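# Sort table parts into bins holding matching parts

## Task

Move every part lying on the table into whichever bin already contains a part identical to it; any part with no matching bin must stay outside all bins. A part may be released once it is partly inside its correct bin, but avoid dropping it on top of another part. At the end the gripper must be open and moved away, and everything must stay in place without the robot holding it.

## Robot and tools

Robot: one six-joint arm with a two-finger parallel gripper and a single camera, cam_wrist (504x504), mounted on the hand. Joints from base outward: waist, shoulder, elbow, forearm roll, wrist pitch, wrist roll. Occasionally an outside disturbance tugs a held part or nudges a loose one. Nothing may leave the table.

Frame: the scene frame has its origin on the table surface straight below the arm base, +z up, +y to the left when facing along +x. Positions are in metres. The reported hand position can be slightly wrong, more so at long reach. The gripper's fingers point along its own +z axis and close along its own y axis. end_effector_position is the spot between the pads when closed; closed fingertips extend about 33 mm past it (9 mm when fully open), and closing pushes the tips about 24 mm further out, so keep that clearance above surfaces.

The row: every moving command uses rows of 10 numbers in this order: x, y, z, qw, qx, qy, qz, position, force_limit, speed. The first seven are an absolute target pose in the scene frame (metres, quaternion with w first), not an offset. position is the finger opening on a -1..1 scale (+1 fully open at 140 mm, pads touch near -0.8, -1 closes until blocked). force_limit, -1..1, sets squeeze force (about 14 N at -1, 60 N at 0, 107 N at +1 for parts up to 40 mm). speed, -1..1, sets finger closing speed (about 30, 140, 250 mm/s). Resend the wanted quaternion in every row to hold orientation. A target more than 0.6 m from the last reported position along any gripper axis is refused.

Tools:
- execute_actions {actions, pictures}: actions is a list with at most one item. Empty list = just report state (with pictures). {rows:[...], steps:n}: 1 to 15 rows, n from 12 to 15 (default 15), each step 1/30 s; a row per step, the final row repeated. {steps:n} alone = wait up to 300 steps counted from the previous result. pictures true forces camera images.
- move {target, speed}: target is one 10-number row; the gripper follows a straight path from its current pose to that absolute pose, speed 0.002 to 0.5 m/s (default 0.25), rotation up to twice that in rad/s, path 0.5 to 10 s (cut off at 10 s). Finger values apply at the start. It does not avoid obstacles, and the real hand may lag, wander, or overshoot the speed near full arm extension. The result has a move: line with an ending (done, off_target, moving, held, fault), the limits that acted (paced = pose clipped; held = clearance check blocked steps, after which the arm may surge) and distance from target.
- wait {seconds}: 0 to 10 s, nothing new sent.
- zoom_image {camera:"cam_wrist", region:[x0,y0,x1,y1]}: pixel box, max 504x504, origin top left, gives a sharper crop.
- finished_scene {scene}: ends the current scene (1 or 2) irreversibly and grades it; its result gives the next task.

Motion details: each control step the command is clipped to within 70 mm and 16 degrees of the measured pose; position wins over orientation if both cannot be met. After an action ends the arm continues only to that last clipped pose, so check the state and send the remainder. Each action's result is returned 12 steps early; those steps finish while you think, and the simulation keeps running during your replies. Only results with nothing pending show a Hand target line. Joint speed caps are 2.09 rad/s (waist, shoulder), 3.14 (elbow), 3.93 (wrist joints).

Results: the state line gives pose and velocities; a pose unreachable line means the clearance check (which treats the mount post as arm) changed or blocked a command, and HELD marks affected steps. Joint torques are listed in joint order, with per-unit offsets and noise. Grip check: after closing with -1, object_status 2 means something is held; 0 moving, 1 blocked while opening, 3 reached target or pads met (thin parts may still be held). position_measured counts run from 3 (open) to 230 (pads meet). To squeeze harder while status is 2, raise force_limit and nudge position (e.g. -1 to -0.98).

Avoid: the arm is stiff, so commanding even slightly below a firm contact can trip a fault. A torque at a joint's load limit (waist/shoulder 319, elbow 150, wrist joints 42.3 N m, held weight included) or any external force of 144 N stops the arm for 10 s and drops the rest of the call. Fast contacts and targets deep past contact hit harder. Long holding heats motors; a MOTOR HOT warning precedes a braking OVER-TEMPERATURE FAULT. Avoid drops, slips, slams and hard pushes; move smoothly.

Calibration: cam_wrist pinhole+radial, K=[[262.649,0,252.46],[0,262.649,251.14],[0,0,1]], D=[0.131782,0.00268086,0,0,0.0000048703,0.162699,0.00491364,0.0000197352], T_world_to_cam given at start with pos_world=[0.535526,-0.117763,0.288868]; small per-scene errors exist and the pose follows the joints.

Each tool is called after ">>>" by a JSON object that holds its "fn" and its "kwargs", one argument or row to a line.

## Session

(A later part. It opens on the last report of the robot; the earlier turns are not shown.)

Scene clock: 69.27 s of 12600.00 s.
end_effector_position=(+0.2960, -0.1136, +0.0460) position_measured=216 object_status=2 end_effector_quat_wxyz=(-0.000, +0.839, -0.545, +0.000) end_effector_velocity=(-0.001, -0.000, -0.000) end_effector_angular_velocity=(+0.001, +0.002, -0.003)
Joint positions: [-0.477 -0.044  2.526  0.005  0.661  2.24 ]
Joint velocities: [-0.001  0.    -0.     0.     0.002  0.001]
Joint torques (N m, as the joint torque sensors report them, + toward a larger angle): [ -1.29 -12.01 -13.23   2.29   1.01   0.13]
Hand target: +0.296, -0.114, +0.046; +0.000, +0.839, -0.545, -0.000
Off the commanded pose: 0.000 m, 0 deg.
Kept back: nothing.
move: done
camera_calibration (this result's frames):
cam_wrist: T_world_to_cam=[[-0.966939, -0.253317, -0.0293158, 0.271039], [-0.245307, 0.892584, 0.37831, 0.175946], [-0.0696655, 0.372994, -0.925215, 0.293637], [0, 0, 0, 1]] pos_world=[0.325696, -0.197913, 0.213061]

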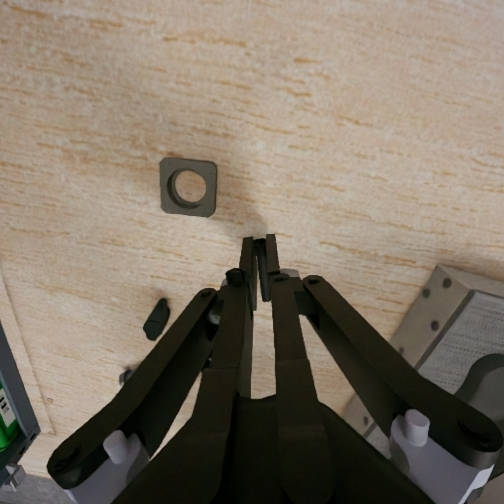

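>>> {"fn": "move", "kwargs": {
  "target": [0.296,-0.1136,0.2,0,0.8387,-0.5446,0,-1,-0.5,-0.5],
  "speed": 0.1
}}

>>> {"fn": "move", "kwargs": {
  "target": [0.592,-0.06,0.2,0,0.7071,-0.7071,0,-1,-0.5,-0.5]
}}

>>> {"fn": "move", "kwargs": {
  "target": [0.592,-0.06,0.13,0,0.7071,-0.7071,0,-1,-0.5,-0.5],
  "speed": 0.08
}}

>>> {"fn": "move", "kwargs": {
  "target": [0.592,-0.06,0.13,0,0.7071,-0.7071,0,-0.4,-0.5,0]
}}

Scene clock: 71.70 s of 12600.00 s.
end_effector_position=(+0.2959, -0.1135, +0.2001) position_measured=232 object_status=3 end_effector_quat_wxyz=(-0.000, +0.839, -0.545, -0.000) end_effector_velocity=(+0.002, -0.001, +0.002) end_effector_angular_velocity=(-0.001, -0.003, +0.001)
Joint positions: [-0.479 -0.292  2.35   0.004  1.084  2.241]
Joint velocities: [ 0.001 -0.001 -0.004  0.     0.002 -0.   ]
Joint torques (N m, as the joint torque sensors report them, + toward a larger angle): [ -0.44  -7.14 -38.02   3.73  -0.36   0.03]
Hand target: +0.296, -0.113, +0.200; -0.000, +0.839, -0.544, -0.000
Off the commanded pose: 0.000 m, 0 deg.
Kept back: nothing.
move: done
camera_calibration (this result's frames):
cam_wrist: T_world_to_cam=[[-0.966902, -0.253445, -0.0294258, 0.275483], [-0.245455, 0.892476, 0.378468, 0.117498], [-0.0696592, 0.373164, -0.925146, 0.436177], [0, 0, 0, 1]] pos_world=[0.325589, -0.19781, 0.367165]

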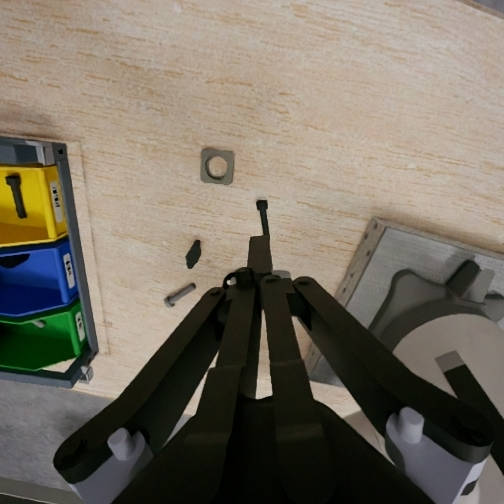

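Scene clock: 73.37 s of 12600.00 s.
end_effector_position=(+0.5919, -0.0593, +0.1999) position_measured=232 object_status=3 end_effector_quat_wxyz=(-0.000, +0.707, -0.707, -0.000) end_effector_velocity=(+0.002, +0.000, +0.001) end_effector_angular_velocity=(+0.000, -0.001, -0.002)
Joint positions: [-0.159  0.177  1.915  0.004  1.05   2.979]
Joint velocities: [ 0.     0.001 -0.003  0.     0.     0.002]
Joint torques (N m, as the joint torque sensors report them, + toward a larger angle): [ -2.73 -52.17 -37.17   3.53  -0.39   0.21]
Hand target: +0.592, -0.059, +0.200; -0.000, +0.707, -0.707, -0.000
Off the commanded pose: 0.001 m, 0 deg.
Kept back: nothing.
move: done
camera_calibration (this result's frames):
cam_wrist: T_world_to_cam=[[-0.986367, 0.161948, -0.0291911, 0.611516], [0.139035, 0.915057, 0.378602, -0.0843476], [0.0880254, 0.369382, -0.925099, 0.342818], [0, 0, 0, 1]] pos_world=[0.58473, -0.148482, 0.366926]

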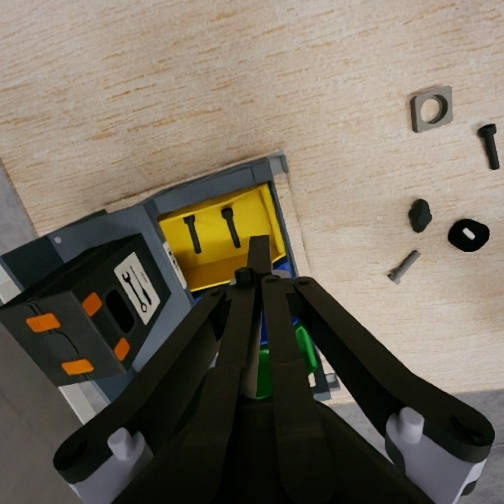

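Scene clock: 74.60 s of 12600.00 s.
end_effector_position=(+0.5920, -0.0600, +0.1300) position_measured=232 object_status=3 end_effector_quat_wxyz=(+0.000, +0.707, -0.707, +0.000) end_effector_velocity=(+0.001, -0.001, +0.002) end_effector_angular_velocity=(+0.000, -0.003, -0.003)
Joint positions: [-0.16   0.244  1.979  0.004  0.918  2.978]
Joint velocities: [-0.001 -0.002 -0.001  0.001 -0.     0.001]
Joint torques (N m, as the joint torque sensors report them, + toward a larger angle): [ -0.44 -57.56 -34.09   3.21  -0.37   0.19]
Hand target: +0.592, -0.060, +0.130; +0.000, +0.707, -0.707, +0.000
Off the commanded pose: 0.000 m, 0 deg.
Kept back: nothing.
move: done
camera_calibration (this result's frames):
cam_wrist: T_world_to_cam=[[-0.98635, 0.162027, -0.0293424, 0.609744], [0.139088, 0.915203, 0.378231, -0.0572398], [0.088138, 0.368987, -0.925246, 0.27833], [0, 0, 0, 1]] pos_world=[0.584851, -0.149109, 0.297065]

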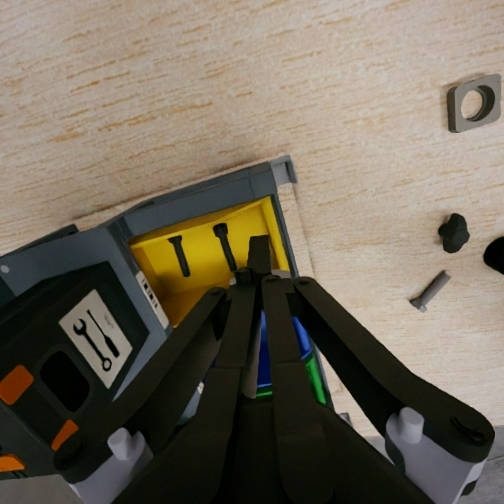

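Scene clock: 75.30 s of 12600.00 s.
end_effector_position=(+0.5920, -0.0600, +0.1300) position_measured=179 object_status=3 end_effector_quat_wxyz=(+0.000, +0.707, -0.707, +0.000) end_effector_velocity=(-0.000, -0.001, +0.000) end_effector_angular_velocity=(-0.001, +0.000, -0.001)
Joint positions: [-0.16   0.244  1.979  0.004  0.918  2.978]
Joint velocities: [-0.001 -0.001 -0.    -0.001  0.001  0.   ]
Joint torques (N m, as the joint torque sensors report them, + toward a larger angle): [ -0.94 -57.22 -34.22   3.32  -0.46   0.  ]
Hand target: +0.592, -0.060, +0.130; +0.000, +0.707, -0.707, +0.000
Off the commanded pose: 0.000 m, 0 deg.
Kept back: nothing.
move: done
camera_calibration (this result's frames):
cam_wrist: T_world_to_cam=[[-0.986373, 0.161901, -0.029283, 0.609703], [0.138993, 0.915217, 0.378231, -0.0571681], [0.0880362, 0.369007, -0.925248, 0.278357], [0, 0, 0, 1]] pos_world=[0.584834, -0.149106, 0.297026]

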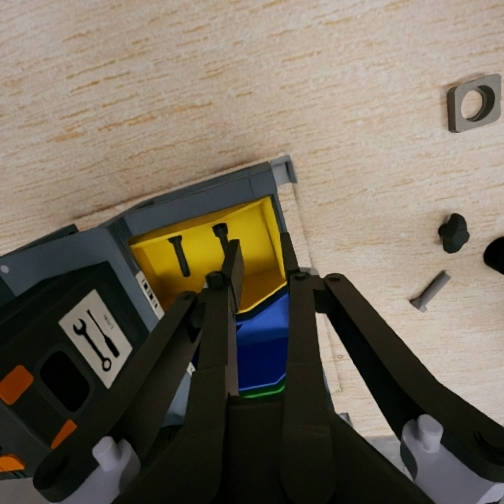

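>>> {"fn": "move", "kwargs": {
  "target": [0.592,-0.06,0.22,0,0.7071,-0.7071,0,-0.4,-0.5,0]
}}

>>> {"fn": "move", "kwargs": {
  "target": [0.296,-0.1136,0.10,0,0.8387,-0.5446,0,-0.4,-0.5,0],
  "speed": 0.3
}}

Scene clock: 76.47 s of 12600.00 s.
end_effector_position=(+0.5919, -0.0600, +0.2200) position_measured=179 object_status=3 end_effector_quat_wxyz=(-0.000, +0.707, -0.707, -0.000) end_effector_velocity=(+0.000, +0.001, +0.002) end_effector_angular_velocity=(+0.001, -0.002, -0.000)
Joint positions: [-0.16   0.16   1.894  0.004  1.087  2.978]
Joint velocities: [ 0.001 -0.002 -0.002  0.001  0.002  0.   ]
Joint torques (N m, as the joint torque sensors report them, + toward a larger angle): [ -1.44 -53.66 -38.7    3.46  -0.33   0.06]
Hand target: +0.592, -0.060, +0.220; -0.000, +0.707, -0.707, -0.000
Off the commanded pose: 0.000 m, 0 deg.
Kept back: nothing.
move: done
camera_calibration (this result's frames):
cam_wrist: T_world_to_cam=[[-0.986377, 0.161875, -0.0292725, 0.61227], [0.138955, 0.915146, 0.378417, -0.0913069], [0.0880447, 0.369194, -0.925172, 0.361639], [0, 0, 0, 1]] pos_world=[0.584776, -0.149067, 0.387053]

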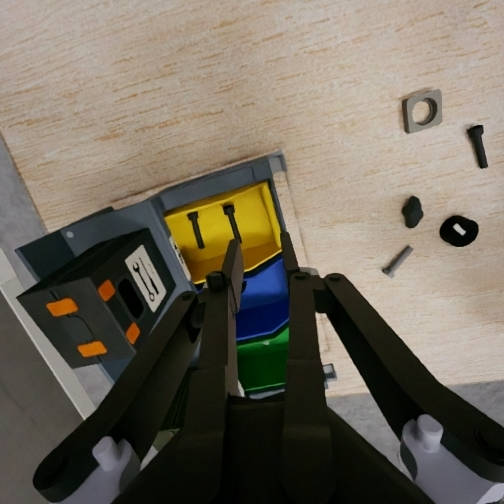

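Scene clock: 78.03 s of 12600.00 s.
end_effector_position=(+0.2962, -0.1143, +0.1000) position_measured=179 object_status=3 end_effector_quat_wxyz=(+0.000, +0.839, -0.545, +0.000) end_effector_velocity=(-0.001, -0.000, -0.000) end_effector_angular_velocity=(+0.002, +0.001, +0.002)
Joint positions: [-0.479 -0.151  2.472  0.004  0.821  2.24 ]
Joint velocities: [-0.003 -0.     0.001  0.002  0.001 -0.006]
Joint torques (N m, as the joint torque sensors report them, + toward a larger angle): [ -0.4  -15.41 -31.7    2.61  -0.39   0.33]
Hand target: +0.296, -0.114, +0.100; +0.000, +0.839, -0.545, +0.000
Off the commanded pose: 0.001 m, 0 deg.
Kept back: nothing.
move: done
camera_calibration (this result's frames):
cam_wrist: T_world_to_cam=[[-0.966988, -0.253146, -0.0291888, 0.272601], [-0.245139, 0.892833, 0.377832, 0.156227], [-0.0695862, 0.372514, -0.925414, 0.343847], [0, 0, 0, 1]] pos_world=[0.325826, -0.198564, 0.26713]

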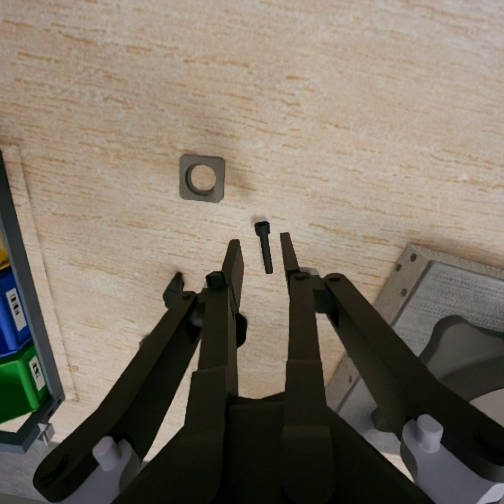

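>>> {"fn": "move", "kwargs": {
  "target": [0.296,-0.1136,0.0445,0,0.8387,-0.5446,0,-0.4,0,0],
  "speed": 0.04
}}

>>> {"fn": "move", "kwargs": {
  "target": [0.296,-0.1136,0.0445,0,0.8387,-0.5446,0,-1,0,-0.5]
}}

>>> {"fn": "move", "kwargs": {
  "target": [0.296,-0.1136,0.2,0,0.8387,-0.5446,0,-1,0,-0.5],
  "speed": 0.06
}}

Scene clock: 80.07 s of 12600.00 s.
end_effector_position=(+0.2960, -0.1136, +0.0445) position_measured=179 object_status=3 end_effector_quat_wxyz=(+0.000, +0.839, -0.545, +0.000) end_effector_velocity=(+0.001, +0.000, -0.000) end_effector_angular_velocity=(+0.000, -0.002, -0.001)
Joint positions: [-0.477 -0.041  2.527  0.005  0.656  2.24 ]
Joint velocities: [ 0.001 -0.     0.     0.002 -0.002 -0.   ]
Joint torques (N m, as the joint torque sensors report them, + toward a larger angle): [ -0.84 -21.45 -26.73   2.39  -0.58   0.26]
Hand target: +0.296, -0.114, +0.044; +0.000, +0.839, -0.545, +0.000
Off the commanded pose: 0.000 m, 0 deg.
Kept back: nothing.
move: done
camera_calibration (this result's frames):
cam_wrist: T_world_to_cam=[[-0.966961, -0.253237, -0.0292685, 0.271013], [-0.245222, 0.892639, 0.378235, 0.176555], [-0.0696569, 0.372916, -0.925247, 0.29222], [0, 0, 0, 1]] pos_world=[0.32571, -0.197943, 0.211529]

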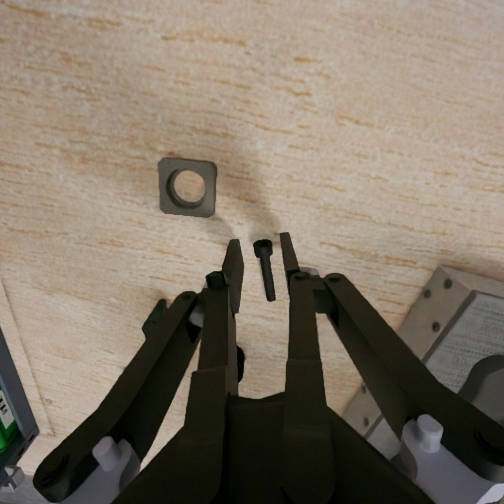

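Scene clock: 80.77 s of 12600.00 s.
end_effector_position=(+0.2960, -0.1136, +0.0445) position_measured=216 object_status=2 end_effector_quat_wxyz=(+0.000, +0.839, -0.545, -0.000) end_effector_velocity=(-0.000, -0.001, +0.000) end_effector_angular_velocity=(-0.001, +0.000, +0.001)
Joint positions: [-0.477 -0.041  2.527  0.005  0.656  2.24 ]
Joint velocities: [-0.002 -0.    -0.    -0.002  0.    -0.002]
Joint torques (N m, as the joint torque sensors report them, + toward a larger angle): [ -0.19 -13.02 -16.39   3.15  -1.13   0.  ]
Hand target: +0.296, -0.114, +0.045; +0.000, +0.839, -0.545, -0.000
Off the commanded pose: 0.000 m, 0 deg.
Kept back: nothing.
move: done
camera_calibration (this result's frames):
cam_wrist: T_world_to_cam=[[-0.966947, -0.253289, -0.0293051, 0.270997], [-0.245277, 0.892591, 0.378312, 0.176503], [-0.0696646, 0.372995, -0.925214, 0.292249], [0, 0, 0, 1]] pos_world=[0.325691, -0.197912, 0.211561]

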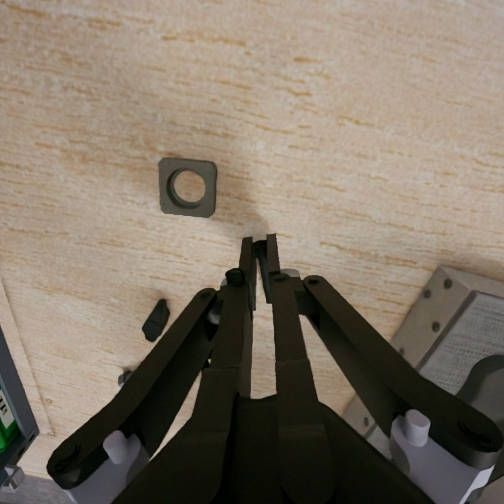

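Scene clock: 83.67 s of 12600.00 s.
end_effector_position=(+0.2959, -0.1135, +0.2001) position_measured=233 object_status=3 end_effector_quat_wxyz=(-0.000, +0.839, -0.545, -0.000) end_effector_velocity=(-0.002, +0.002, -0.001) end_effector_angular_velocity=(+0.004, +0.004, -0.001)
Joint positions: [-0.479 -0.292  2.35   0.004  1.084  2.241]
Joint velocities: [0.    0.    0.003 0.002 0.002 0.001]
Joint torques (N m, as the joint torque sensors report them, + toward a larger angle): [ -0.8   -8.22 -37.84   3.67  -0.64   0.1 ]
Hand target: +0.296, -0.113, +0.200; -0.000, +0.839, -0.544, -0.000
Off the commanded pose: 0.000 m, 0 deg.
Kept back: nothing.
move: done
camera_calibration (this result's frames):
cam_wrist: T_world_to_cam=[[-0.966892, -0.253483, -0.0294359, 0.275479], [-0.245494, 0.892466, 0.378467, 0.117507], [-0.0696647, 0.373163, -0.925146, 0.436178], [0, 0, 0, 1]] pos_world=[0.325591, -0.197807, 0.367165]

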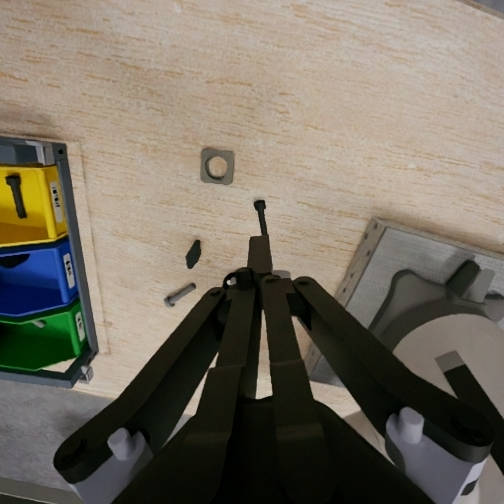

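>>> {"fn": "move", "kwargs": {
  "target": [0.296,-0.1136,0.0475,0,0.8387,-0.5446,0,-0.4,0,0],
  "speed": 0.1
}}

>>> {"fn": "move", "kwargs": {
  "target": [0.296,-0.1136,0.0475,0,0.8387,-0.5446,0,-1,0,-0.5]
}}

Scene clock: 86.10 s of 12600.00 s.
end_effector_position=(+0.2961, -0.1137, +0.0474) position_measured=179 object_status=3 end_effector_quat_wxyz=(+0.000, +0.839, -0.545, +0.000) end_effector_velocity=(+0.000, -0.001, -0.001) end_effector_angular_velocity=(-0.001, -0.000, -0.002)
Joint positions: [-0.477 -0.047  2.524  0.005  0.665  2.241]
Joint velocities: [-0.001  0.004  0.    -0.001 -0.004  0.002]
Joint torques (N m, as the joint torque sensors report them, + toward a larger angle): [ -0.3  -22.59 -27.15   2.6   -0.31   0.17]
Hand target: +0.296, -0.114, +0.047; +0.000, +0.839, -0.545, +0.000
Off the commanded pose: 0.000 m, 0 deg.
Kept back: nothing.
move: done
camera_calibration (this result's frames):
cam_wrist: T_world_to_cam=[[-0.967021, -0.253017, -0.0292116, 0.271181], [-0.245004, 0.892737, 0.378145, 0.175478], [-0.0695989, 0.372831, -0.925285, 0.294939], [0, 0, 0, 1]] pos_world=[0.325758, -0.198004, 0.214468]

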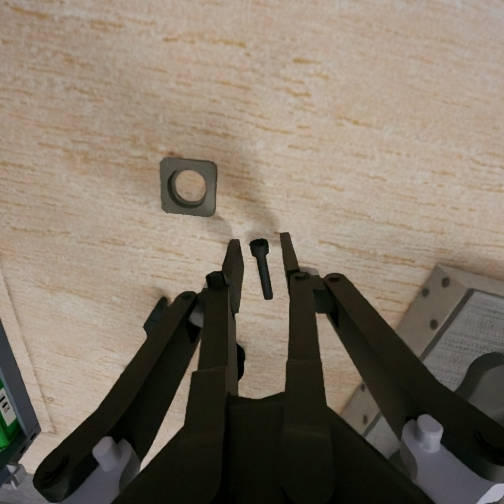

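Scene clock: 86.80 s of 12600.00 s.
end_effector_position=(+0.2961, -0.1136, +0.0475) position_measured=225 object_status=2 end_effector_quat_wxyz=(-0.000, +0.839, -0.545, +0.000) end_effector_velocity=(-0.000, -0.000, +0.000) end_effector_angular_velocity=(+0.000, +0.001, -0.001)
Joint positions: [-0.477 -0.047  2.524  0.005  0.665  2.24 ]
Joint velocities: [-0.     0.    -0.001 -0.     0.002  0.001]
Joint torques (N m, as the joint torque sensors report them, + toward a larger angle): [-1.01 -1.65 -3.51  2.   -0.29  0.28]
Hand target: +0.296, -0.114, +0.048; -0.000, +0.839, -0.545, -0.000
Off the commanded pose: 0.000 m, 0 deg.
Kept back: nothing.
move: done
camera_calibration (this result's frames):
cam_wrist: T_world_to_cam=[[-0.966933, -0.253333, -0.0293726, 0.271121], [-0.245346, 0.892593, 0.378263, 0.175409], [-0.0696085, 0.372961, -0.925232, 0.295037], [0, 0, 0, 1]] pos_world=[0.325729, -0.197923, 0.214591]

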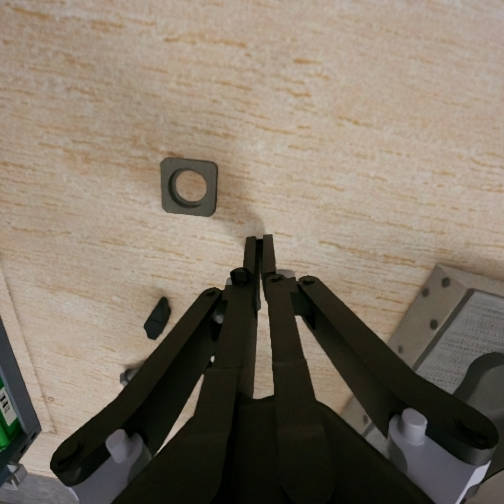

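>>> {"fn": "move", "kwargs": {
  "target": [0.296,-0.1136,0.07,0,0.8387,-0.5446,0,-0.6,0,0],
  "speed": 0.05
}}

Scene clock: 87.87 s of 12600.00 s.
end_effector_position=(+0.2960, -0.1136, +0.0700) position_measured=205 object_status=3 end_effector_quat_wxyz=(-0.000, +0.839, -0.545, -0.000) end_effector_velocity=(+0.000, +0.000, -0.000) end_effector_angular_velocity=(+0.001, +0.001, -0.001)
Joint positions: [-0.477 -0.095  2.503  0.005  0.734  2.24 ]
Joint velocities: [ 0.     0.001 -0.001  0.001  0.001  0.001]
Joint torques (N m, as the joint torque sensors report them, + toward a larger angle): [ -1.42 -17.81 -28.69   2.65  -0.53   0.13]
Hand target: +0.296, -0.114, +0.070; -0.000, +0.839, -0.545, -0.000
Off the commanded pose: 0.000 m, 0 deg.
Kept back: nothing.
move: done
camera_calibration (this result's frames):
cam_wrist: T_world_to_cam=[[-0.966929, -0.253353, -0.0293342, 0.271723], [-0.245343, 0.892551, 0.378365, 0.166834], [-0.0696775, 0.373049, -0.925192, 0.315824], [0, 0, 0, 1]] pos_world=[0.325674, -0.197884, 0.237045]

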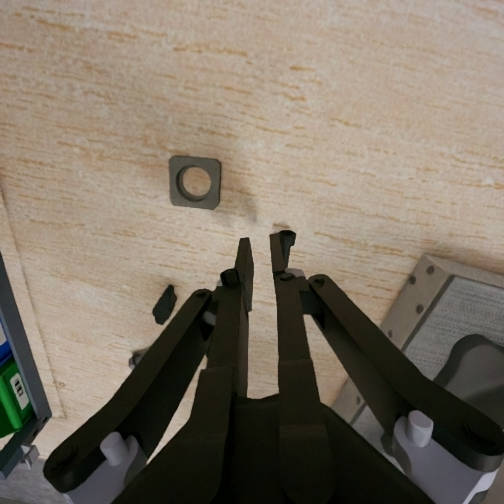

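>>> {"fn": "move", "kwargs": {
  "target": [0.271,-0.120,0.10,0,0.8387,-0.5446,0,-0.4,0,0]
}}

Scene clock: 89.07 s of 12600.00 s.
end_effector_position=(+0.2710, -0.1201, +0.1000) position_measured=179 object_status=3 end_effector_quat_wxyz=(+0.000, +0.839, -0.545, -0.000) end_effector_velocity=(+0.000, -0.001, +0.001) end_effector_angular_velocity=(-0.000, -0.002, +0.001)
Joint positions: [-0.536 -0.192  2.503  0.004  0.832  2.182]
Joint velocities: [-0.002 -0.003 -0.001  0.001  0.002 -0.004]
Joint torques (N m, as the joint torque sensors report them, + toward a larger angle): [ -0.1   -8.66 -32.21   3.23  -0.18  -0.2 ]
Hand target: +0.271, -0.120, +0.100; -0.000, +0.839, -0.545, +0.000
Off the commanded pose: 0.000 m, 0 deg.
Kept back: nothing.
move: done
camera_calibration (this result's frames):
cam_wrist: T_world_to_cam=[[-0.96689, -0.253523, -0.0291657, 0.246701], [-0.245449, 0.892589, 0.378206, 0.155206], [-0.0698508, 0.372843, -0.925262, 0.344307], [0, 0, 0, 1]] pos_world=[0.300678, -0.204363, 0.267069]

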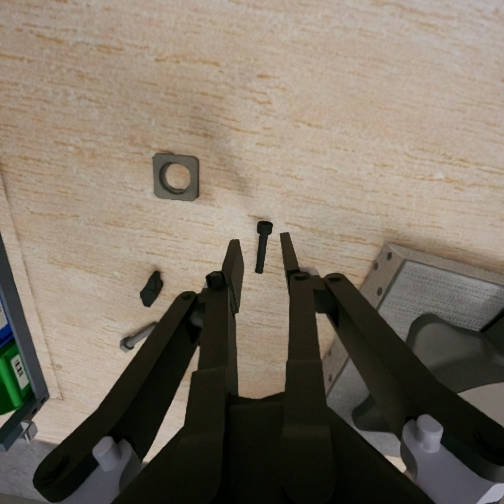

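>>> {"fn": "move", "kwargs": {
  "target": [0.271,-0.120,0.046,0,0.8387,-0.5446,0,-0.4,-0.5,0],
  "speed": 0.05
}}

>>> {"fn": "move", "kwargs": {
  "target": [0.271,-0.120,0.046,0,0.8387,-0.5446,0,-1,-0.5,-0.5]
}}

Scene clock: 92.73 s of 12600.00 s.
end_effector_position=(+0.2710, -0.1201, +0.0460) position_measured=179 object_status=3 end_effector_quat_wxyz=(+0.000, +0.839, -0.545, +0.000) end_effector_velocity=(-0.001, +0.000, -0.001) end_effector_angular_velocity=(+0.000, +0.000, -0.002)
Joint positions: [-0.535 -0.08   2.558  0.005  0.665  2.182]
Joint velocities: [-0.001  0.     0.003  0.    -0.003  0.001]
Joint torques (N m, as the joint torque sensors report them, + toward a larger angle): [ -0.89 -18.79 -27.26   2.46  -0.02   0.15]
Hand target: +0.271, -0.120, +0.046; +0.000, +0.839, -0.545, +0.000
Off the commanded pose: 0.000 m, 0 deg.
Kept back: nothing.
move: done
camera_calibration (this result's frames):
cam_wrist: T_world_to_cam=[[-0.966958, -0.253248, -0.0292681, 0.245259], [-0.245232, 0.892637, 0.378233, 0.175572], [-0.0696611, 0.372913, -0.925248, 0.294264], [0, 0, 0, 1]] pos_world=[0.30071, -0.204345, 0.213038]

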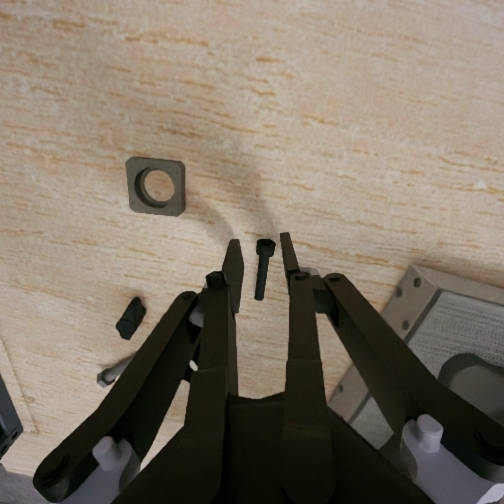

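Scene clock: 93.43 s of 12600.00 s.
end_effector_position=(+0.2710, -0.1200, +0.0460) position_measured=216 object_status=2 end_effector_quat_wxyz=(+0.000, +0.839, -0.545, +0.000) end_effector_velocity=(-0.000, +0.000, +0.000) end_effector_angular_velocity=(+0.000, -0.000, +0.000)
Joint positions: [-0.535 -0.08   2.558  0.005  0.665  2.182]
Joint velocities: [ 0.001 -0.001  0.001  0.     0.     0.001]
Joint torques (N m, as the joint torque sensors report them, + toward a larger angle): [ -0.7   -5.67 -11.74   2.76  -0.13   0.25]
Hand target: +0.271, -0.120, +0.046; +0.000, +0.839, -0.545, -0.000
Off the commanded pose: 0.000 m, 0 deg.
Kept back: nothing.
move: done
camera_calibration (this result's frames):
cam_wrist: T_world_to_cam=[[-0.966936, -0.253327, -0.0293155, 0.245244], [-0.245316, 0.892583, 0.378306, 0.175529], [-0.0696685, 0.372989, -0.925216, 0.294285], [0, 0, 0, 1]] pos_world=[0.300698, -0.204313, 0.213064]

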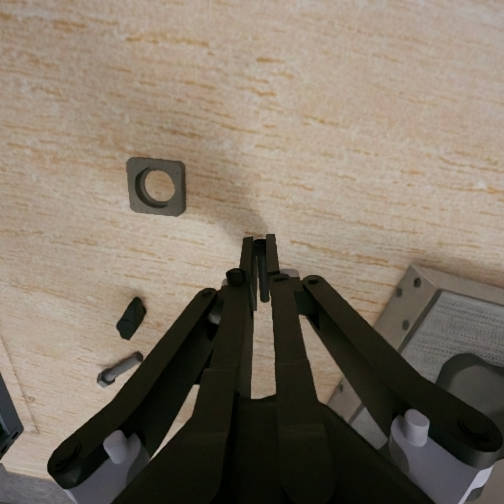

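>>> {"fn": "move", "kwargs": {
  "target": [0.271,-0.120,0.050,0,0.8387,-0.5446,0,-1,-0.5,-0.5],
  "speed": 0.005
}}

Scene clock: 94.80 s of 12600.00 s.
end_effector_position=(+0.2710, -0.1200, +0.0500) position_measured=232 object_status=3 end_effector_quat_wxyz=(-0.000, +0.839, -0.545, -0.000) end_effector_velocity=(+0.000, -0.001, +0.001) end_effector_angular_velocity=(-0.001, -0.001, -0.001)
Joint positions: [-0.535 -0.09   2.554  0.005  0.678  2.182]
Joint velocities: [-0.001 -0.001 -0.    -0.     0.    -0.   ]
Joint torques (N m, as the joint torque sensors report them, + toward a larger angle): [ -1.38 -19.88 -27.76   2.63  -0.45   0.14]
Hand target: +0.271, -0.120, +0.050; -0.000, +0.839, -0.545, -0.000
Off the commanded pose: 0.000 m, 0 deg.
Kept back: nothing.
move: done
camera_calibration (this result's frames):
cam_wrist: T_world_to_cam=[[-0.966926, -0.253371, -0.0292826, 0.245321], [-0.245339, 0.892541, 0.378391, 0.173966], [-0.0697375, 0.37306, -0.925182, 0.297954], [0, 0, 0, 1]] pos_world=[0.300667, -0.204269, 0.217018]

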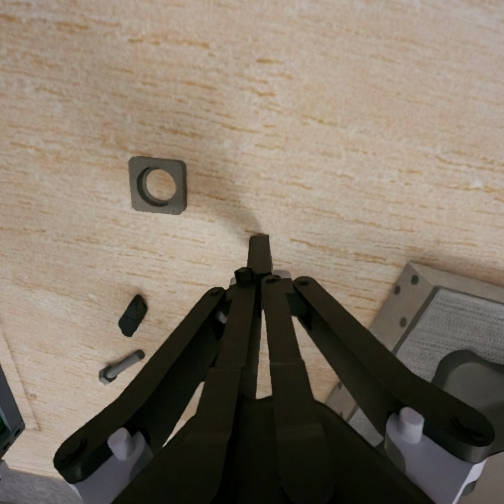

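>>> {"fn": "move", "kwargs": {
  "target": [0.271,-0.120,0.06,0,0.8387,-0.5446,0,-0.4,-0.5,0],
  "speed": 0.05
}}

>>> {"fn": "move", "kwargs": {
  "target": [0.271,-0.120,0.041,0,0.8387,-0.5446,0,-0.4,-0.5,0],
  "speed": 0.01
}}

Scene clock: 96.30 s of 12600.00 s.
end_effector_position=(+0.2710, -0.1200, +0.0600) position_measured=179 object_status=3 end_effector_quat_wxyz=(-0.000, +0.839, -0.545, -0.000) end_effector_velocity=(+0.001, -0.001, +0.002) end_effector_angular_velocity=(-0.002, -0.002, -0.000)
Joint positions: [-0.535 -0.112  2.545  0.005  0.71   2.182]
Joint velocities: [-0.    -0.003 -0.002 -0.001  0.002  0.001]
Joint torques (N m, as the joint torque sensors report them, + toward a larger angle): [ -1.35 -18.02 -28.1    2.77  -0.13   0.22]
Hand target: +0.271, -0.120, +0.060; -0.000, +0.839, -0.545, -0.000
Off the commanded pose: 0.000 m, 0 deg.
Kept back: nothing.
move: done
camera_calibration (this result's frames):
cam_wrist: T_world_to_cam=[[-0.966935, -0.253333, -0.0293191, 0.245636], [-0.245322, 0.892571, 0.37833, 0.170221], [-0.069674, 0.373013, -0.925206, 0.307204], [0, 0, 0, 1]] pos_world=[0.300677, -0.204298, 0.227029]

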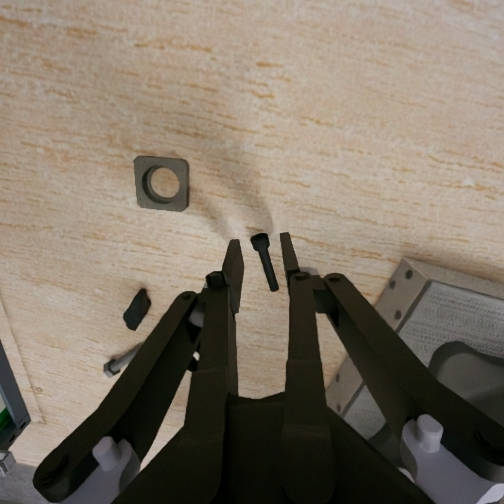

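Scene clock: 98.43 s of 12600.00 s.
end_effector_position=(+0.2710, -0.1200, +0.0410) position_measured=179 object_status=3 end_effector_quat_wxyz=(+0.000, +0.839, -0.545, +0.000) end_effector_velocity=(+0.001, -0.000, -0.000) end_effector_angular_velocity=(+0.000, -0.001, -0.002)
Joint positions: [-0.535 -0.069  2.563  0.005  0.649  2.182]
Joint velocities: [-0.001  0.002 -0.     0.001 -0.003  0.   ]
Joint torques (N m, as the joint torque sensors report them, + toward a larger angle): [ -0.29 -18.2  -26.21   2.55  -0.03   0.2 ]
Hand target: +0.271, -0.120, +0.041; +0.000, +0.839, -0.545, +0.000
Off the commanded pose: 0.000 m, 0 deg.
Kept back: nothing.
move: done
camera_calibration (this result's frames):
cam_wrist: T_world_to_cam=[[-0.966947, -0.25329, -0.0292925, 0.245095], [-0.245275, 0.892604, 0.378284, 0.177424], [-0.0696688, 0.372965, -0.925226, 0.289655], [0, 0, 0, 1]] pos_world=[0.300692, -0.204321, 0.208059]

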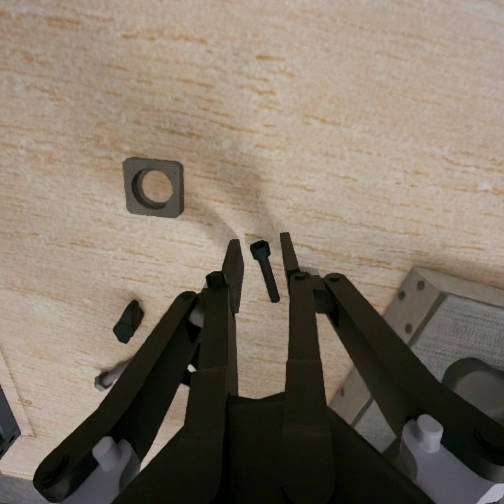

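No contact yet at 0.041. Closing here with low force.

>>> {"fn": "move", "kwargs": {
  "target": [0.271,-0.120,0.041,0,0.8387,-0.5446,0,-1,-1,-0.5]
}}

Scene clock: 99.40 s of 12600.00 s.
end_effector_position=(+0.2710, -0.1200, +0.0410) position_measured=207 object_status=2 end_effector_quat_wxyz=(+0.000, +0.839, -0.545, -0.000) end_effector_velocity=(+0.000, +0.000, +0.000) end_effector_angular_velocity=(-0.001, -0.001, +0.002)
Joint positions: [-0.535 -0.069  2.563  0.005  0.649  2.182]
Joint velocities: [ 0.001 -0.001  0.    -0.    -0.    -0.001]
Joint torques (N m, as the joint torque sensors report them, + toward a larger angle): [ -1.4  -19.18 -26.17   2.56  -0.34   0.17]
Hand target: +0.271, -0.120, +0.041; +0.000, +0.839, -0.545, +0.000
Off the commanded pose: 0.000 m, 0 deg.
Kept back: nothing.
move: done
camera_calibration (this result's frames):
cam_wrist: T_world_to_cam=[[-0.96694, -0.253318, -0.0292767, 0.245082], [-0.24529, 0.892573, 0.378346, 0.17741], [-0.0697102, 0.37302, -0.925201, 0.289638], [0, 0, 0, 1]] pos_world=[0.300688, -0.204309, 0.208027]

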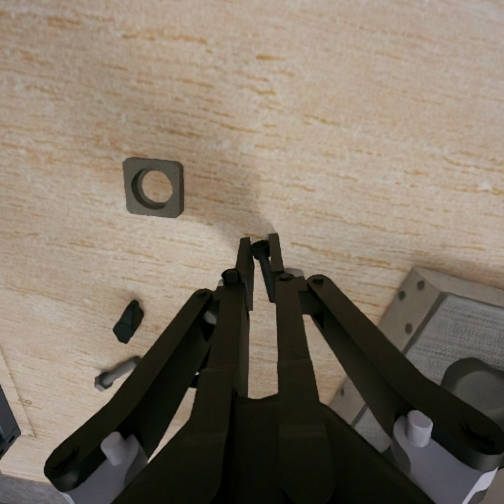

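>>> {"fn": "move", "kwargs": {
  "target": [0.271,-0.120,0.052,0,0.8387,-0.5446,0,-1,-1,-0.5],
  "speed": 0.004
}}

Scene clock: 103.07 s of 12600.00 s.
end_effector_position=(+0.2710, -0.1200, +0.0520) position_measured=207 object_status=2 end_effector_quat_wxyz=(-0.000, +0.839, -0.545, -0.000) end_effector_velocity=(+0.000, -0.000, -0.000) end_effector_angular_velocity=(+0.000, +0.000, -0.002)
Joint positions: [-0.535 -0.094  2.553  0.005  0.684  2.182]
Joint velocities: [-0.     0.001 -0.    -0.    -0.001  0.002]
Joint torques (N m, as the joint torque sensors report them, + toward a larger angle): [ -0.43 -17.63 -27.51   2.52  -0.52   0.2 ]
Hand target: +0.271, -0.120, +0.052; -0.000, +0.839, -0.545, -0.000
Off the commanded pose: 0.000 m, 0 deg.
Kept back: nothing.
move: done
camera_calibration (this result's frames):
cam_wrist: T_world_to_cam=[[-0.966934, -0.253334, -0.0293289, 0.245406], [-0.245326, 0.892572, 0.378326, 0.173237], [-0.0696645, 0.373011, -0.925208, 0.299833], [0, 0, 0, 1]] pos_world=[0.300678, -0.204298, 0.219066]

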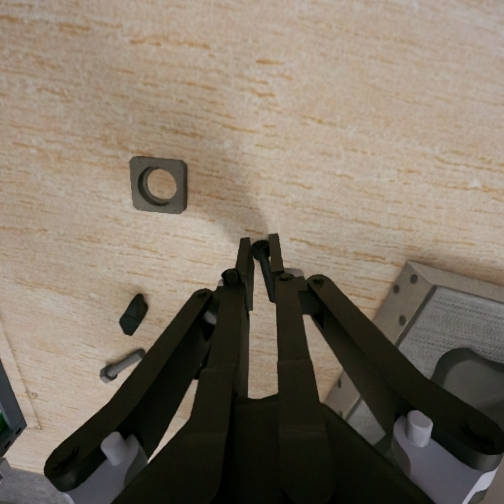

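Still held. Tightening the grip, then carrying.

>>> {"fn": "move", "kwargs": {
  "target": [0.271,-0.120,0.052,0,0.8387,-0.5446,0,-0.98,-0.3,-0.5]
}}

>>> {"fn": "move", "kwargs": {
  "target": [0.271,-0.120,0.2,0,0.8387,-0.5446,0,-0.98,-0.3,-0.5],
  "speed": 0.08
}}

Scene clock: 104.17 s of 12600.00 s.
end_effector_position=(+0.2710, -0.1200, +0.0520) position_measured=211 object_status=2 end_effector_quat_wxyz=(-0.000, +0.839, -0.545, -0.000) end_effector_velocity=(-0.000, +0.000, -0.000) end_effector_angular_velocity=(-0.000, +0.001, +0.002)
Joint positions: [-0.535 -0.094  2.553  0.005  0.684  2.182]
Joint velocities: [ 0.001 -0.     0.    -0.001  0.001 -0.001]
Joint torques (N m, as the joint torque sensors report them, + toward a larger angle): [ -0.8  -17.06 -27.88   2.56  -0.28   0.18]
Hand target: +0.271, -0.120, +0.052; -0.000, +0.839, -0.545, -0.000
Off the commanded pose: 0.000 m, 0 deg.
Kept back: nothing.
move: done
camera_calibration (this result's frames):
cam_wrist: T_world_to_cam=[[-0.966939, -0.253317, -0.0293148, 0.245404], [-0.245307, 0.892583, 0.378311, 0.173235], [-0.0696668, 0.372995, -0.925214, 0.299845], [0, 0, 0, 1]] pos_world=[0.300676, -0.204302, 0.219078]

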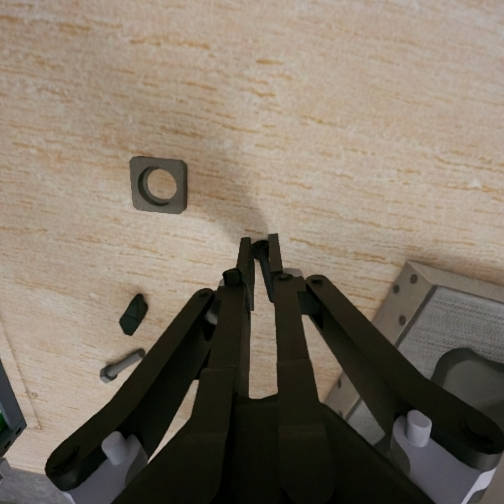

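Scene clock: 106.37 s of 12600.00 s.
end_effector_position=(+0.2709, -0.1199, +0.2001) position_measured=211 object_status=2 end_effector_quat_wxyz=(-0.000, +0.839, -0.545, -0.000) end_effector_velocity=(+0.000, +0.001, +0.000) end_effector_angular_velocity=(+0.002, +0.000, +0.001)
Joint positions: [-0.537 -0.334  2.376  0.004  1.101  2.182]
Joint velocities: [ 0.     0.    -0.     0.002  0.001 -0.001]
Joint torques (N m, as the joint torque sensors report them, + toward a larger angle): [ -1.63  -5.11 -38.83   3.52  -0.35  -0.01]
Hand target: +0.271, -0.120, +0.200; -0.000, +0.839, -0.544, -0.000
Off the commanded pose: 0.000 m, 0 deg.
Kept back: nothing.
move: done
camera_calibration (this result's frames):
cam_wrist: T_world_to_cam=[[-0.966904, -0.253438, -0.029435, 0.249698], [-0.245452, 0.892483, 0.378453, 0.117073], [-0.0696441, 0.373153, -0.925152, 0.43682], [0, 0, 0, 1]] pos_world=[0.300592, -0.204204, 0.367168]

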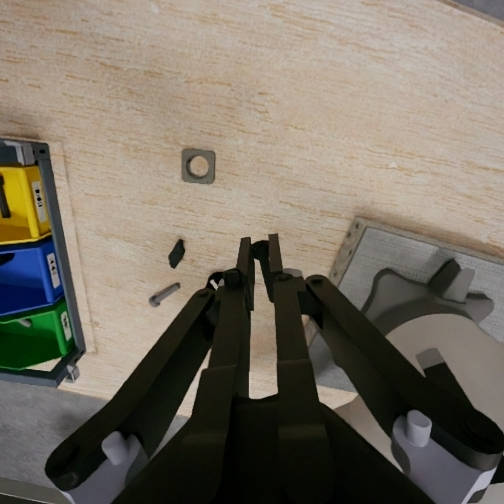

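>>> {"fn": "move", "kwargs": {
  "target": [0.592,-0.06,0.2,0,0.7071,-0.7071,0,-0.98,-0.3,-0.5]
}}

>>> {"fn": "move", "kwargs": {
  "target": [0.592,-0.06,0.13,0,0.7071,-0.7071,0,-0.98,-0.3,-0.5],
  "speed": 0.08
}}

>>> {"fn": "move", "kwargs": {
  "target": [0.592,-0.06,0.13,0,0.7071,-0.7071,0,-0.4,-0.5,0]
}}

Scene clock: 108.57 s of 12600.00 s.
end_effector_position=(+0.5919, -0.0593, +0.1999) position_measured=211 object_status=2 end_effector_quat_wxyz=(-0.000, +0.707, -0.707, -0.000) end_effector_velocity=(+0.002, -0.000, +0.000) end_effector_angular_velocity=(-0.000, -0.001, -0.001)
Joint positions: [-0.159  0.177  1.915  0.004  1.05   2.979]
Joint velocities: [ 0.     0.002 -0.003  0.    -0.     0.001]
Joint torques (N m, as the joint torque sensors report them, + toward a larger angle): [ -0.69 -54.53 -38.45   3.57  -0.3    0.33]
Hand target: +0.592, -0.059, +0.200; -0.000, +0.707, -0.707, -0.000
Off the commanded pose: 0.001 m, 0 deg.
Kept back: nothing.
move: done
camera_calibration (this result's frames):
cam_wrist: T_world_to_cam=[[-0.986365, 0.161965, -0.0291684, 0.611504], [0.139055, 0.915033, 0.378654, -0.084434], [0.0880189, 0.369436, -0.925078, 0.342781], [0, 0, 0, 1]] pos_world=[0.584736, -0.148418, 0.366907]

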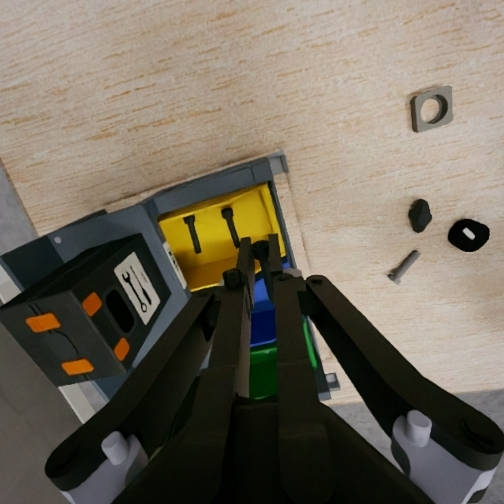

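Scene clock: 109.80 s of 12600.00 s.
end_effector_position=(+0.5920, -0.0600, +0.1300) position_measured=211 object_status=2 end_effector_quat_wxyz=(+0.000, +0.707, -0.707, +0.000) end_effector_velocity=(-0.001, -0.000, -0.002) end_effector_angular_velocity=(-0.000, +0.005, +0.002)
Joint positions: [-0.16   0.244  1.979  0.004  0.918  2.978]
Joint velocities: [ 0.     0.003  0.001 -0.001  0.    -0.001]
Joint torques (N m, as the joint torque sensors report them, + toward a larger angle): [ -1.43 -57.93 -34.67   3.34  -0.49   0.12]
Hand target: +0.592, -0.060, +0.130; +0.000, +0.707, -0.707, +0.000
Off the commanded pose: 0.000 m, 0 deg.
Kept back: nothing.
move: done
camera_calibration (this result's frames):
cam_wrist: T_world_to_cam=[[-0.98635, 0.162027, -0.0293426, 0.609744], [0.139088, 0.915202, 0.378232, -0.0572407], [0.0881384, 0.368988, -0.925246, 0.278329], [0, 0, 0, 1]] pos_world=[0.584851, -0.149109, 0.297065]

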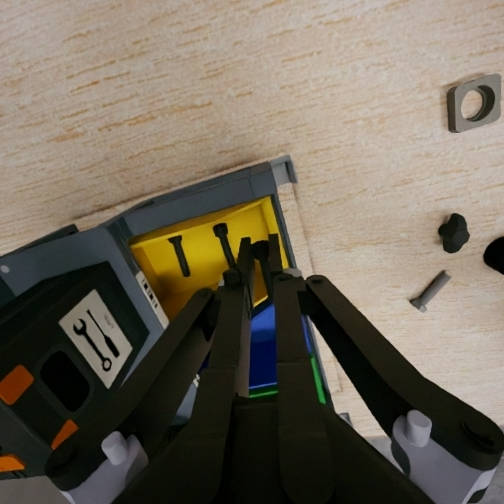

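Scene clock: 110.50 s of 12600.00 s.
end_effector_position=(+0.5920, -0.0600, +0.1300) position_measured=179 object_status=3 end_effector_quat_wxyz=(+0.000, +0.707, -0.707, +0.000) end_effector_velocity=(-0.000, -0.001, -0.000) end_effector_angular_velocity=(-0.000, -0.000, -0.002)
Joint positions: [-0.16   0.244  1.979  0.004  0.918  2.978]
Joint velocities: [-0.001 -0.     0.001 -0.    -0.001  0.001]
Joint torques (N m, as the joint torque sensors report them, + toward a larger angle): [ -1.43 -57.19 -34.23   3.21  -0.26   0.21]
Hand target: +0.592, -0.060, +0.130; +0.000, +0.707, -0.707, +0.000
Off the commanded pose: 0.000 m, 0 deg.
Kept back: nothing.
move: done
camera_calibration (this result's frames):
cam_wrist: T_world_to_cam=[[-0.986372, 0.161903, -0.0292827, 0.609703], [0.138995, 0.915216, 0.378233, -0.0571694], [0.0880369, 0.369008, -0.925247, 0.278357], [0, 0, 0, 1]] pos_world=[0.584834, -0.149106, 0.297026]

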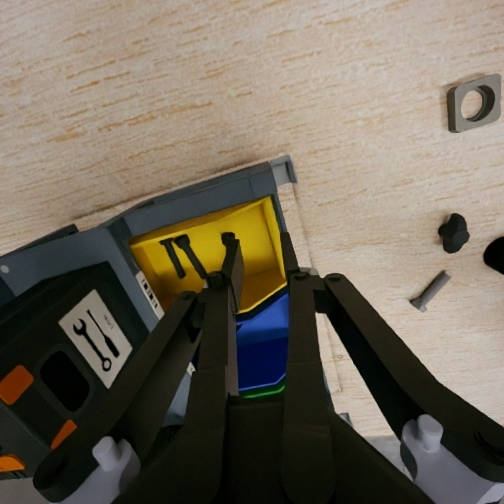

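>>> {"fn": "move", "kwargs": {
  "target": [0.592,-0.06,0.22,0,0.7071,-0.7071,0,-0.4,-0.5,0]
}}

>>> {"fn": "move", "kwargs": {
  "target": [0.399,0.083,0.10,0,0.4772,-0.8788,0,-0.4,-0.5,0]
}}

Scene clock: 111.97 s of 12600.00 s.
end_effector_position=(+0.5919, -0.0600, +0.2200) position_measured=179 object_status=3 end_effector_quat_wxyz=(-0.000, +0.707, -0.707, -0.000) end_effector_velocity=(+0.000, +0.000, +0.000) end_effector_angular_velocity=(-0.001, +0.001, +0.001)
Joint positions: [-0.16   0.16   1.894  0.004  1.087  2.978]
Joint velocities: [ 0.001  0.    -0.001 -0.001  0.001  0.   ]
Joint torques (N m, as the joint torque sensors report them, + toward a larger angle): [ -0.91 -52.64 -38.37   3.69  -0.68   0.18]
Hand target: +0.592, -0.060, +0.220; -0.000, +0.707, -0.707, -0.000
Off the commanded pose: 0.000 m, 0 deg.
Kept back: nothing.
move: done
camera_calibration (this result's frames):
cam_wrist: T_world_to_cam=[[-0.986379, 0.161863, -0.0292724, 0.61227], [0.138946, 0.915158, 0.378391, -0.0912871], [0.0880363, 0.36917, -0.925183, 0.361648], [0, 0, 0, 1]] pos_world=[0.584777, -0.149071, 0.387055]

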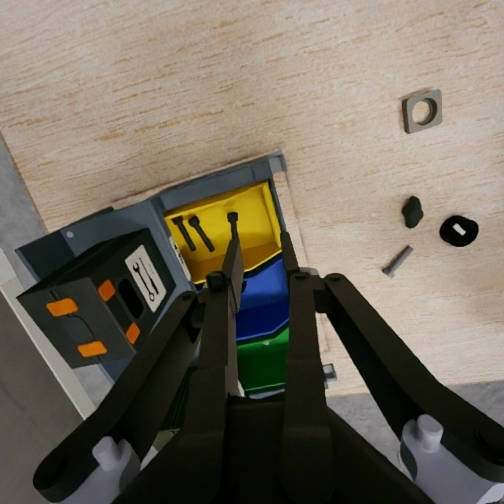

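Scene clock: 113.57 s of 12600.00 s.
end_effector_position=(+0.3989, +0.0829, +0.1000) position_measured=179 object_status=3 end_effector_quat_wxyz=(+0.000, -0.477, +0.879, +0.000) end_effector_velocity=(-0.000, -0.000, -0.001) end_effector_angular_velocity=(-0.002, -0.000, -0.002)
Joint positions: [0.118 0.004 2.333 0.005 0.804 3.831]
Joint velocities: [ 0.002  0.     0.001 -0.003 -0.002  0.005]
Joint torques (N m, as the joint torque sensors report them, + toward a larger angle): [  0.05 -30.93 -31.23   3.11  -0.49   0.59]
Hand target: +0.399, +0.083, +0.100; -0.000, -0.477, +0.879, +0.000
Off the commanded pose: 0.000 m, 0 deg.
Kept back: nothing.
move: done
camera_calibration (this result's frames):
cam_wrist: T_world_to_cam=[[-0.738986, 0.673095, -0.0290277, 0.254125], [0.615135, 0.691671, 0.378418, -0.321186], [0.274789, 0.26179, -0.92518, 0.149314], [0, 0, 0, 1]] pos_world=[0.344337, 0.0120155, 0.267062]

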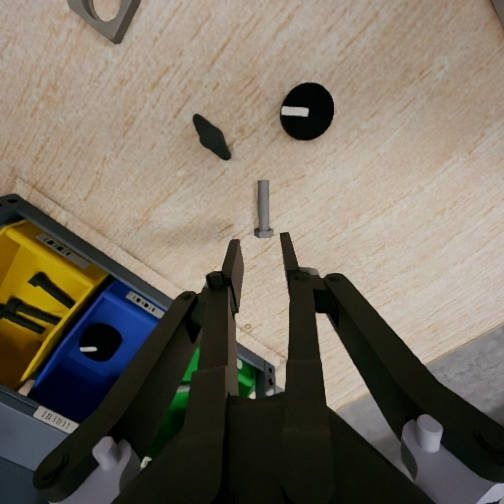

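>>> {"fn": "move", "kwargs": {
  "target": [0.402,0.087,0.041,0,0.4772,-0.8788,0,-0.4,-1,0],
  "speed": 0.04
}}

>>> {"fn": "move", "kwargs": {
  "target": [0.402,0.087,0.041,0,0.4772,-0.8788,0,-1,-1,-0.5]
}}

>>> {"fn": "move", "kwargs": {
  "target": [0.402,0.087,0.052,0,0.4772,-0.8788,0,-1,-1,-0.5],
  "speed": 0.004
}}

Scene clock: 117.00 s of 12600.00 s.
end_effector_position=(+0.4020, +0.0870, +0.0410) position_measured=179 object_status=3 end_effector_quat_wxyz=(-0.000, -0.477, +0.879, -0.000) end_effector_velocity=(-0.001, +0.000, -0.001) end_effector_angular_velocity=(-0.001, +0.002, +0.003)
Joint positions: [0.128 0.11  2.375 0.005 0.655 3.84 ]
Joint velocities: [ 0.001  0.002  0.002 -0.002 -0.002 -0.   ]
Joint torques (N m, as the joint torque sensors report them, + toward a larger angle): [ -1.26 -36.22 -26.67   2.46  -0.34   0.09]
Hand target: +0.402, +0.087, +0.041; -0.000, -0.477, +0.879, -0.000
Off the commanded pose: 0.000 m, 0 deg.
Kept back: nothing.
move: done
camera_calibration (this result's frames):
cam_wrist: T_world_to_cam=[[-0.739024, 0.673039, -0.0293811, 0.252013], [0.61503, 0.691842, 0.378276, -0.303612], [0.274921, 0.261485, -0.925227, 0.0927098], [0, 0, 0, 1]] pos_world=[0.347486, 0.0161948, 0.208031]

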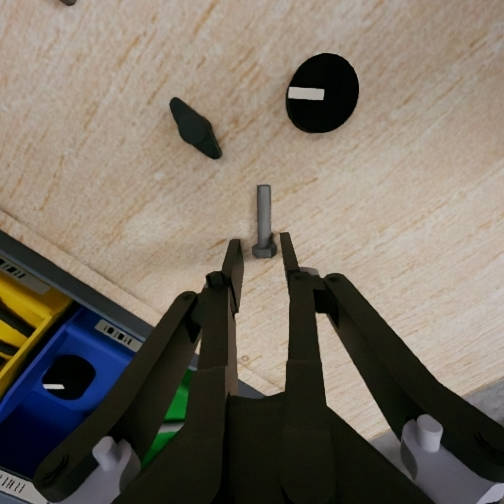

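Scene clock: 117.70 s of 12600.00 s.
end_effector_position=(+0.4020, +0.0870, +0.0410) position_measured=200 object_status=2 end_effector_quat_wxyz=(-0.000, -0.477, +0.879, +0.000) end_effector_velocity=(-0.000, -0.000, -0.000) end_effector_angular_velocity=(-0.000, +0.001, +0.002)
Joint positions: [0.128 0.11  2.375 0.005 0.656 3.84 ]
Joint velocities: [-0.    -0.     0.    -0.     0.001 -0.002]
Joint torques (N m, as the joint torque sensors report them, + toward a larger angle): [ -1.15 -37.57 -24.73   2.59  -0.04  -0.03]
Hand target: +0.402, +0.087, +0.041; -0.000, -0.477, +0.879, -0.000
Off the commanded pose: 0.000 m, 0 deg.
Kept back: nothing.
move: done
camera_calibration (this result's frames):
cam_wrist: T_world_to_cam=[[-0.73907, 0.672993, -0.0292482, 0.251983], [0.615036, 0.69186, 0.378233, -0.303592], [0.274784, 0.261552, -0.925248, 0.0927538], [0, 0, 0, 1]] pos_world=[0.347466, 0.0162007, 0.208019]

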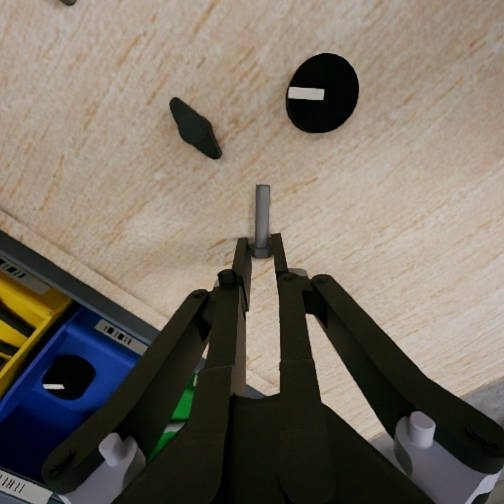

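Scene clock: 120.67 s of 12600.00 s.
end_effector_position=(+0.4020, +0.0870, +0.0520) position_measured=200 object_status=2 end_effector_quat_wxyz=(+0.000, -0.477, +0.879, +0.000) end_effector_velocity=(+0.001, -0.000, +0.001) end_effector_angular_velocity=(-0.000, -0.002, +0.001)
Joint positions: [0.128 0.09  2.367 0.005 0.684 3.84 ]
Joint velocities: [-0.    -0.001 -0.001 -0.    -0.    -0.001]
Joint torques (N m, as the joint torque sensors report them, + toward a larger angle): [ -0.66 -36.28 -27.64   2.6   -0.32   0.15]
Hand target: +0.402, +0.087, +0.052; +0.000, -0.477, +0.879, +0.000
Off the commanded pose: 0.000 m, 0 deg.
Kept back: nothing.
move: done
camera_calibration (this result's frames):
cam_wrist: T_world_to_cam=[[-0.739086, 0.672973, -0.0293007, 0.252322], [0.614978, 0.691865, 0.378319, -0.307754], [0.274871, 0.261591, -0.925211, 0.102938], [0, 0, 0, 1]] pos_world=[0.347455, 0.0161908, 0.219062]

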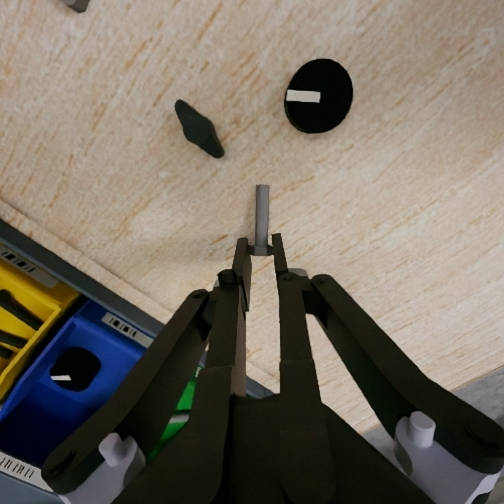

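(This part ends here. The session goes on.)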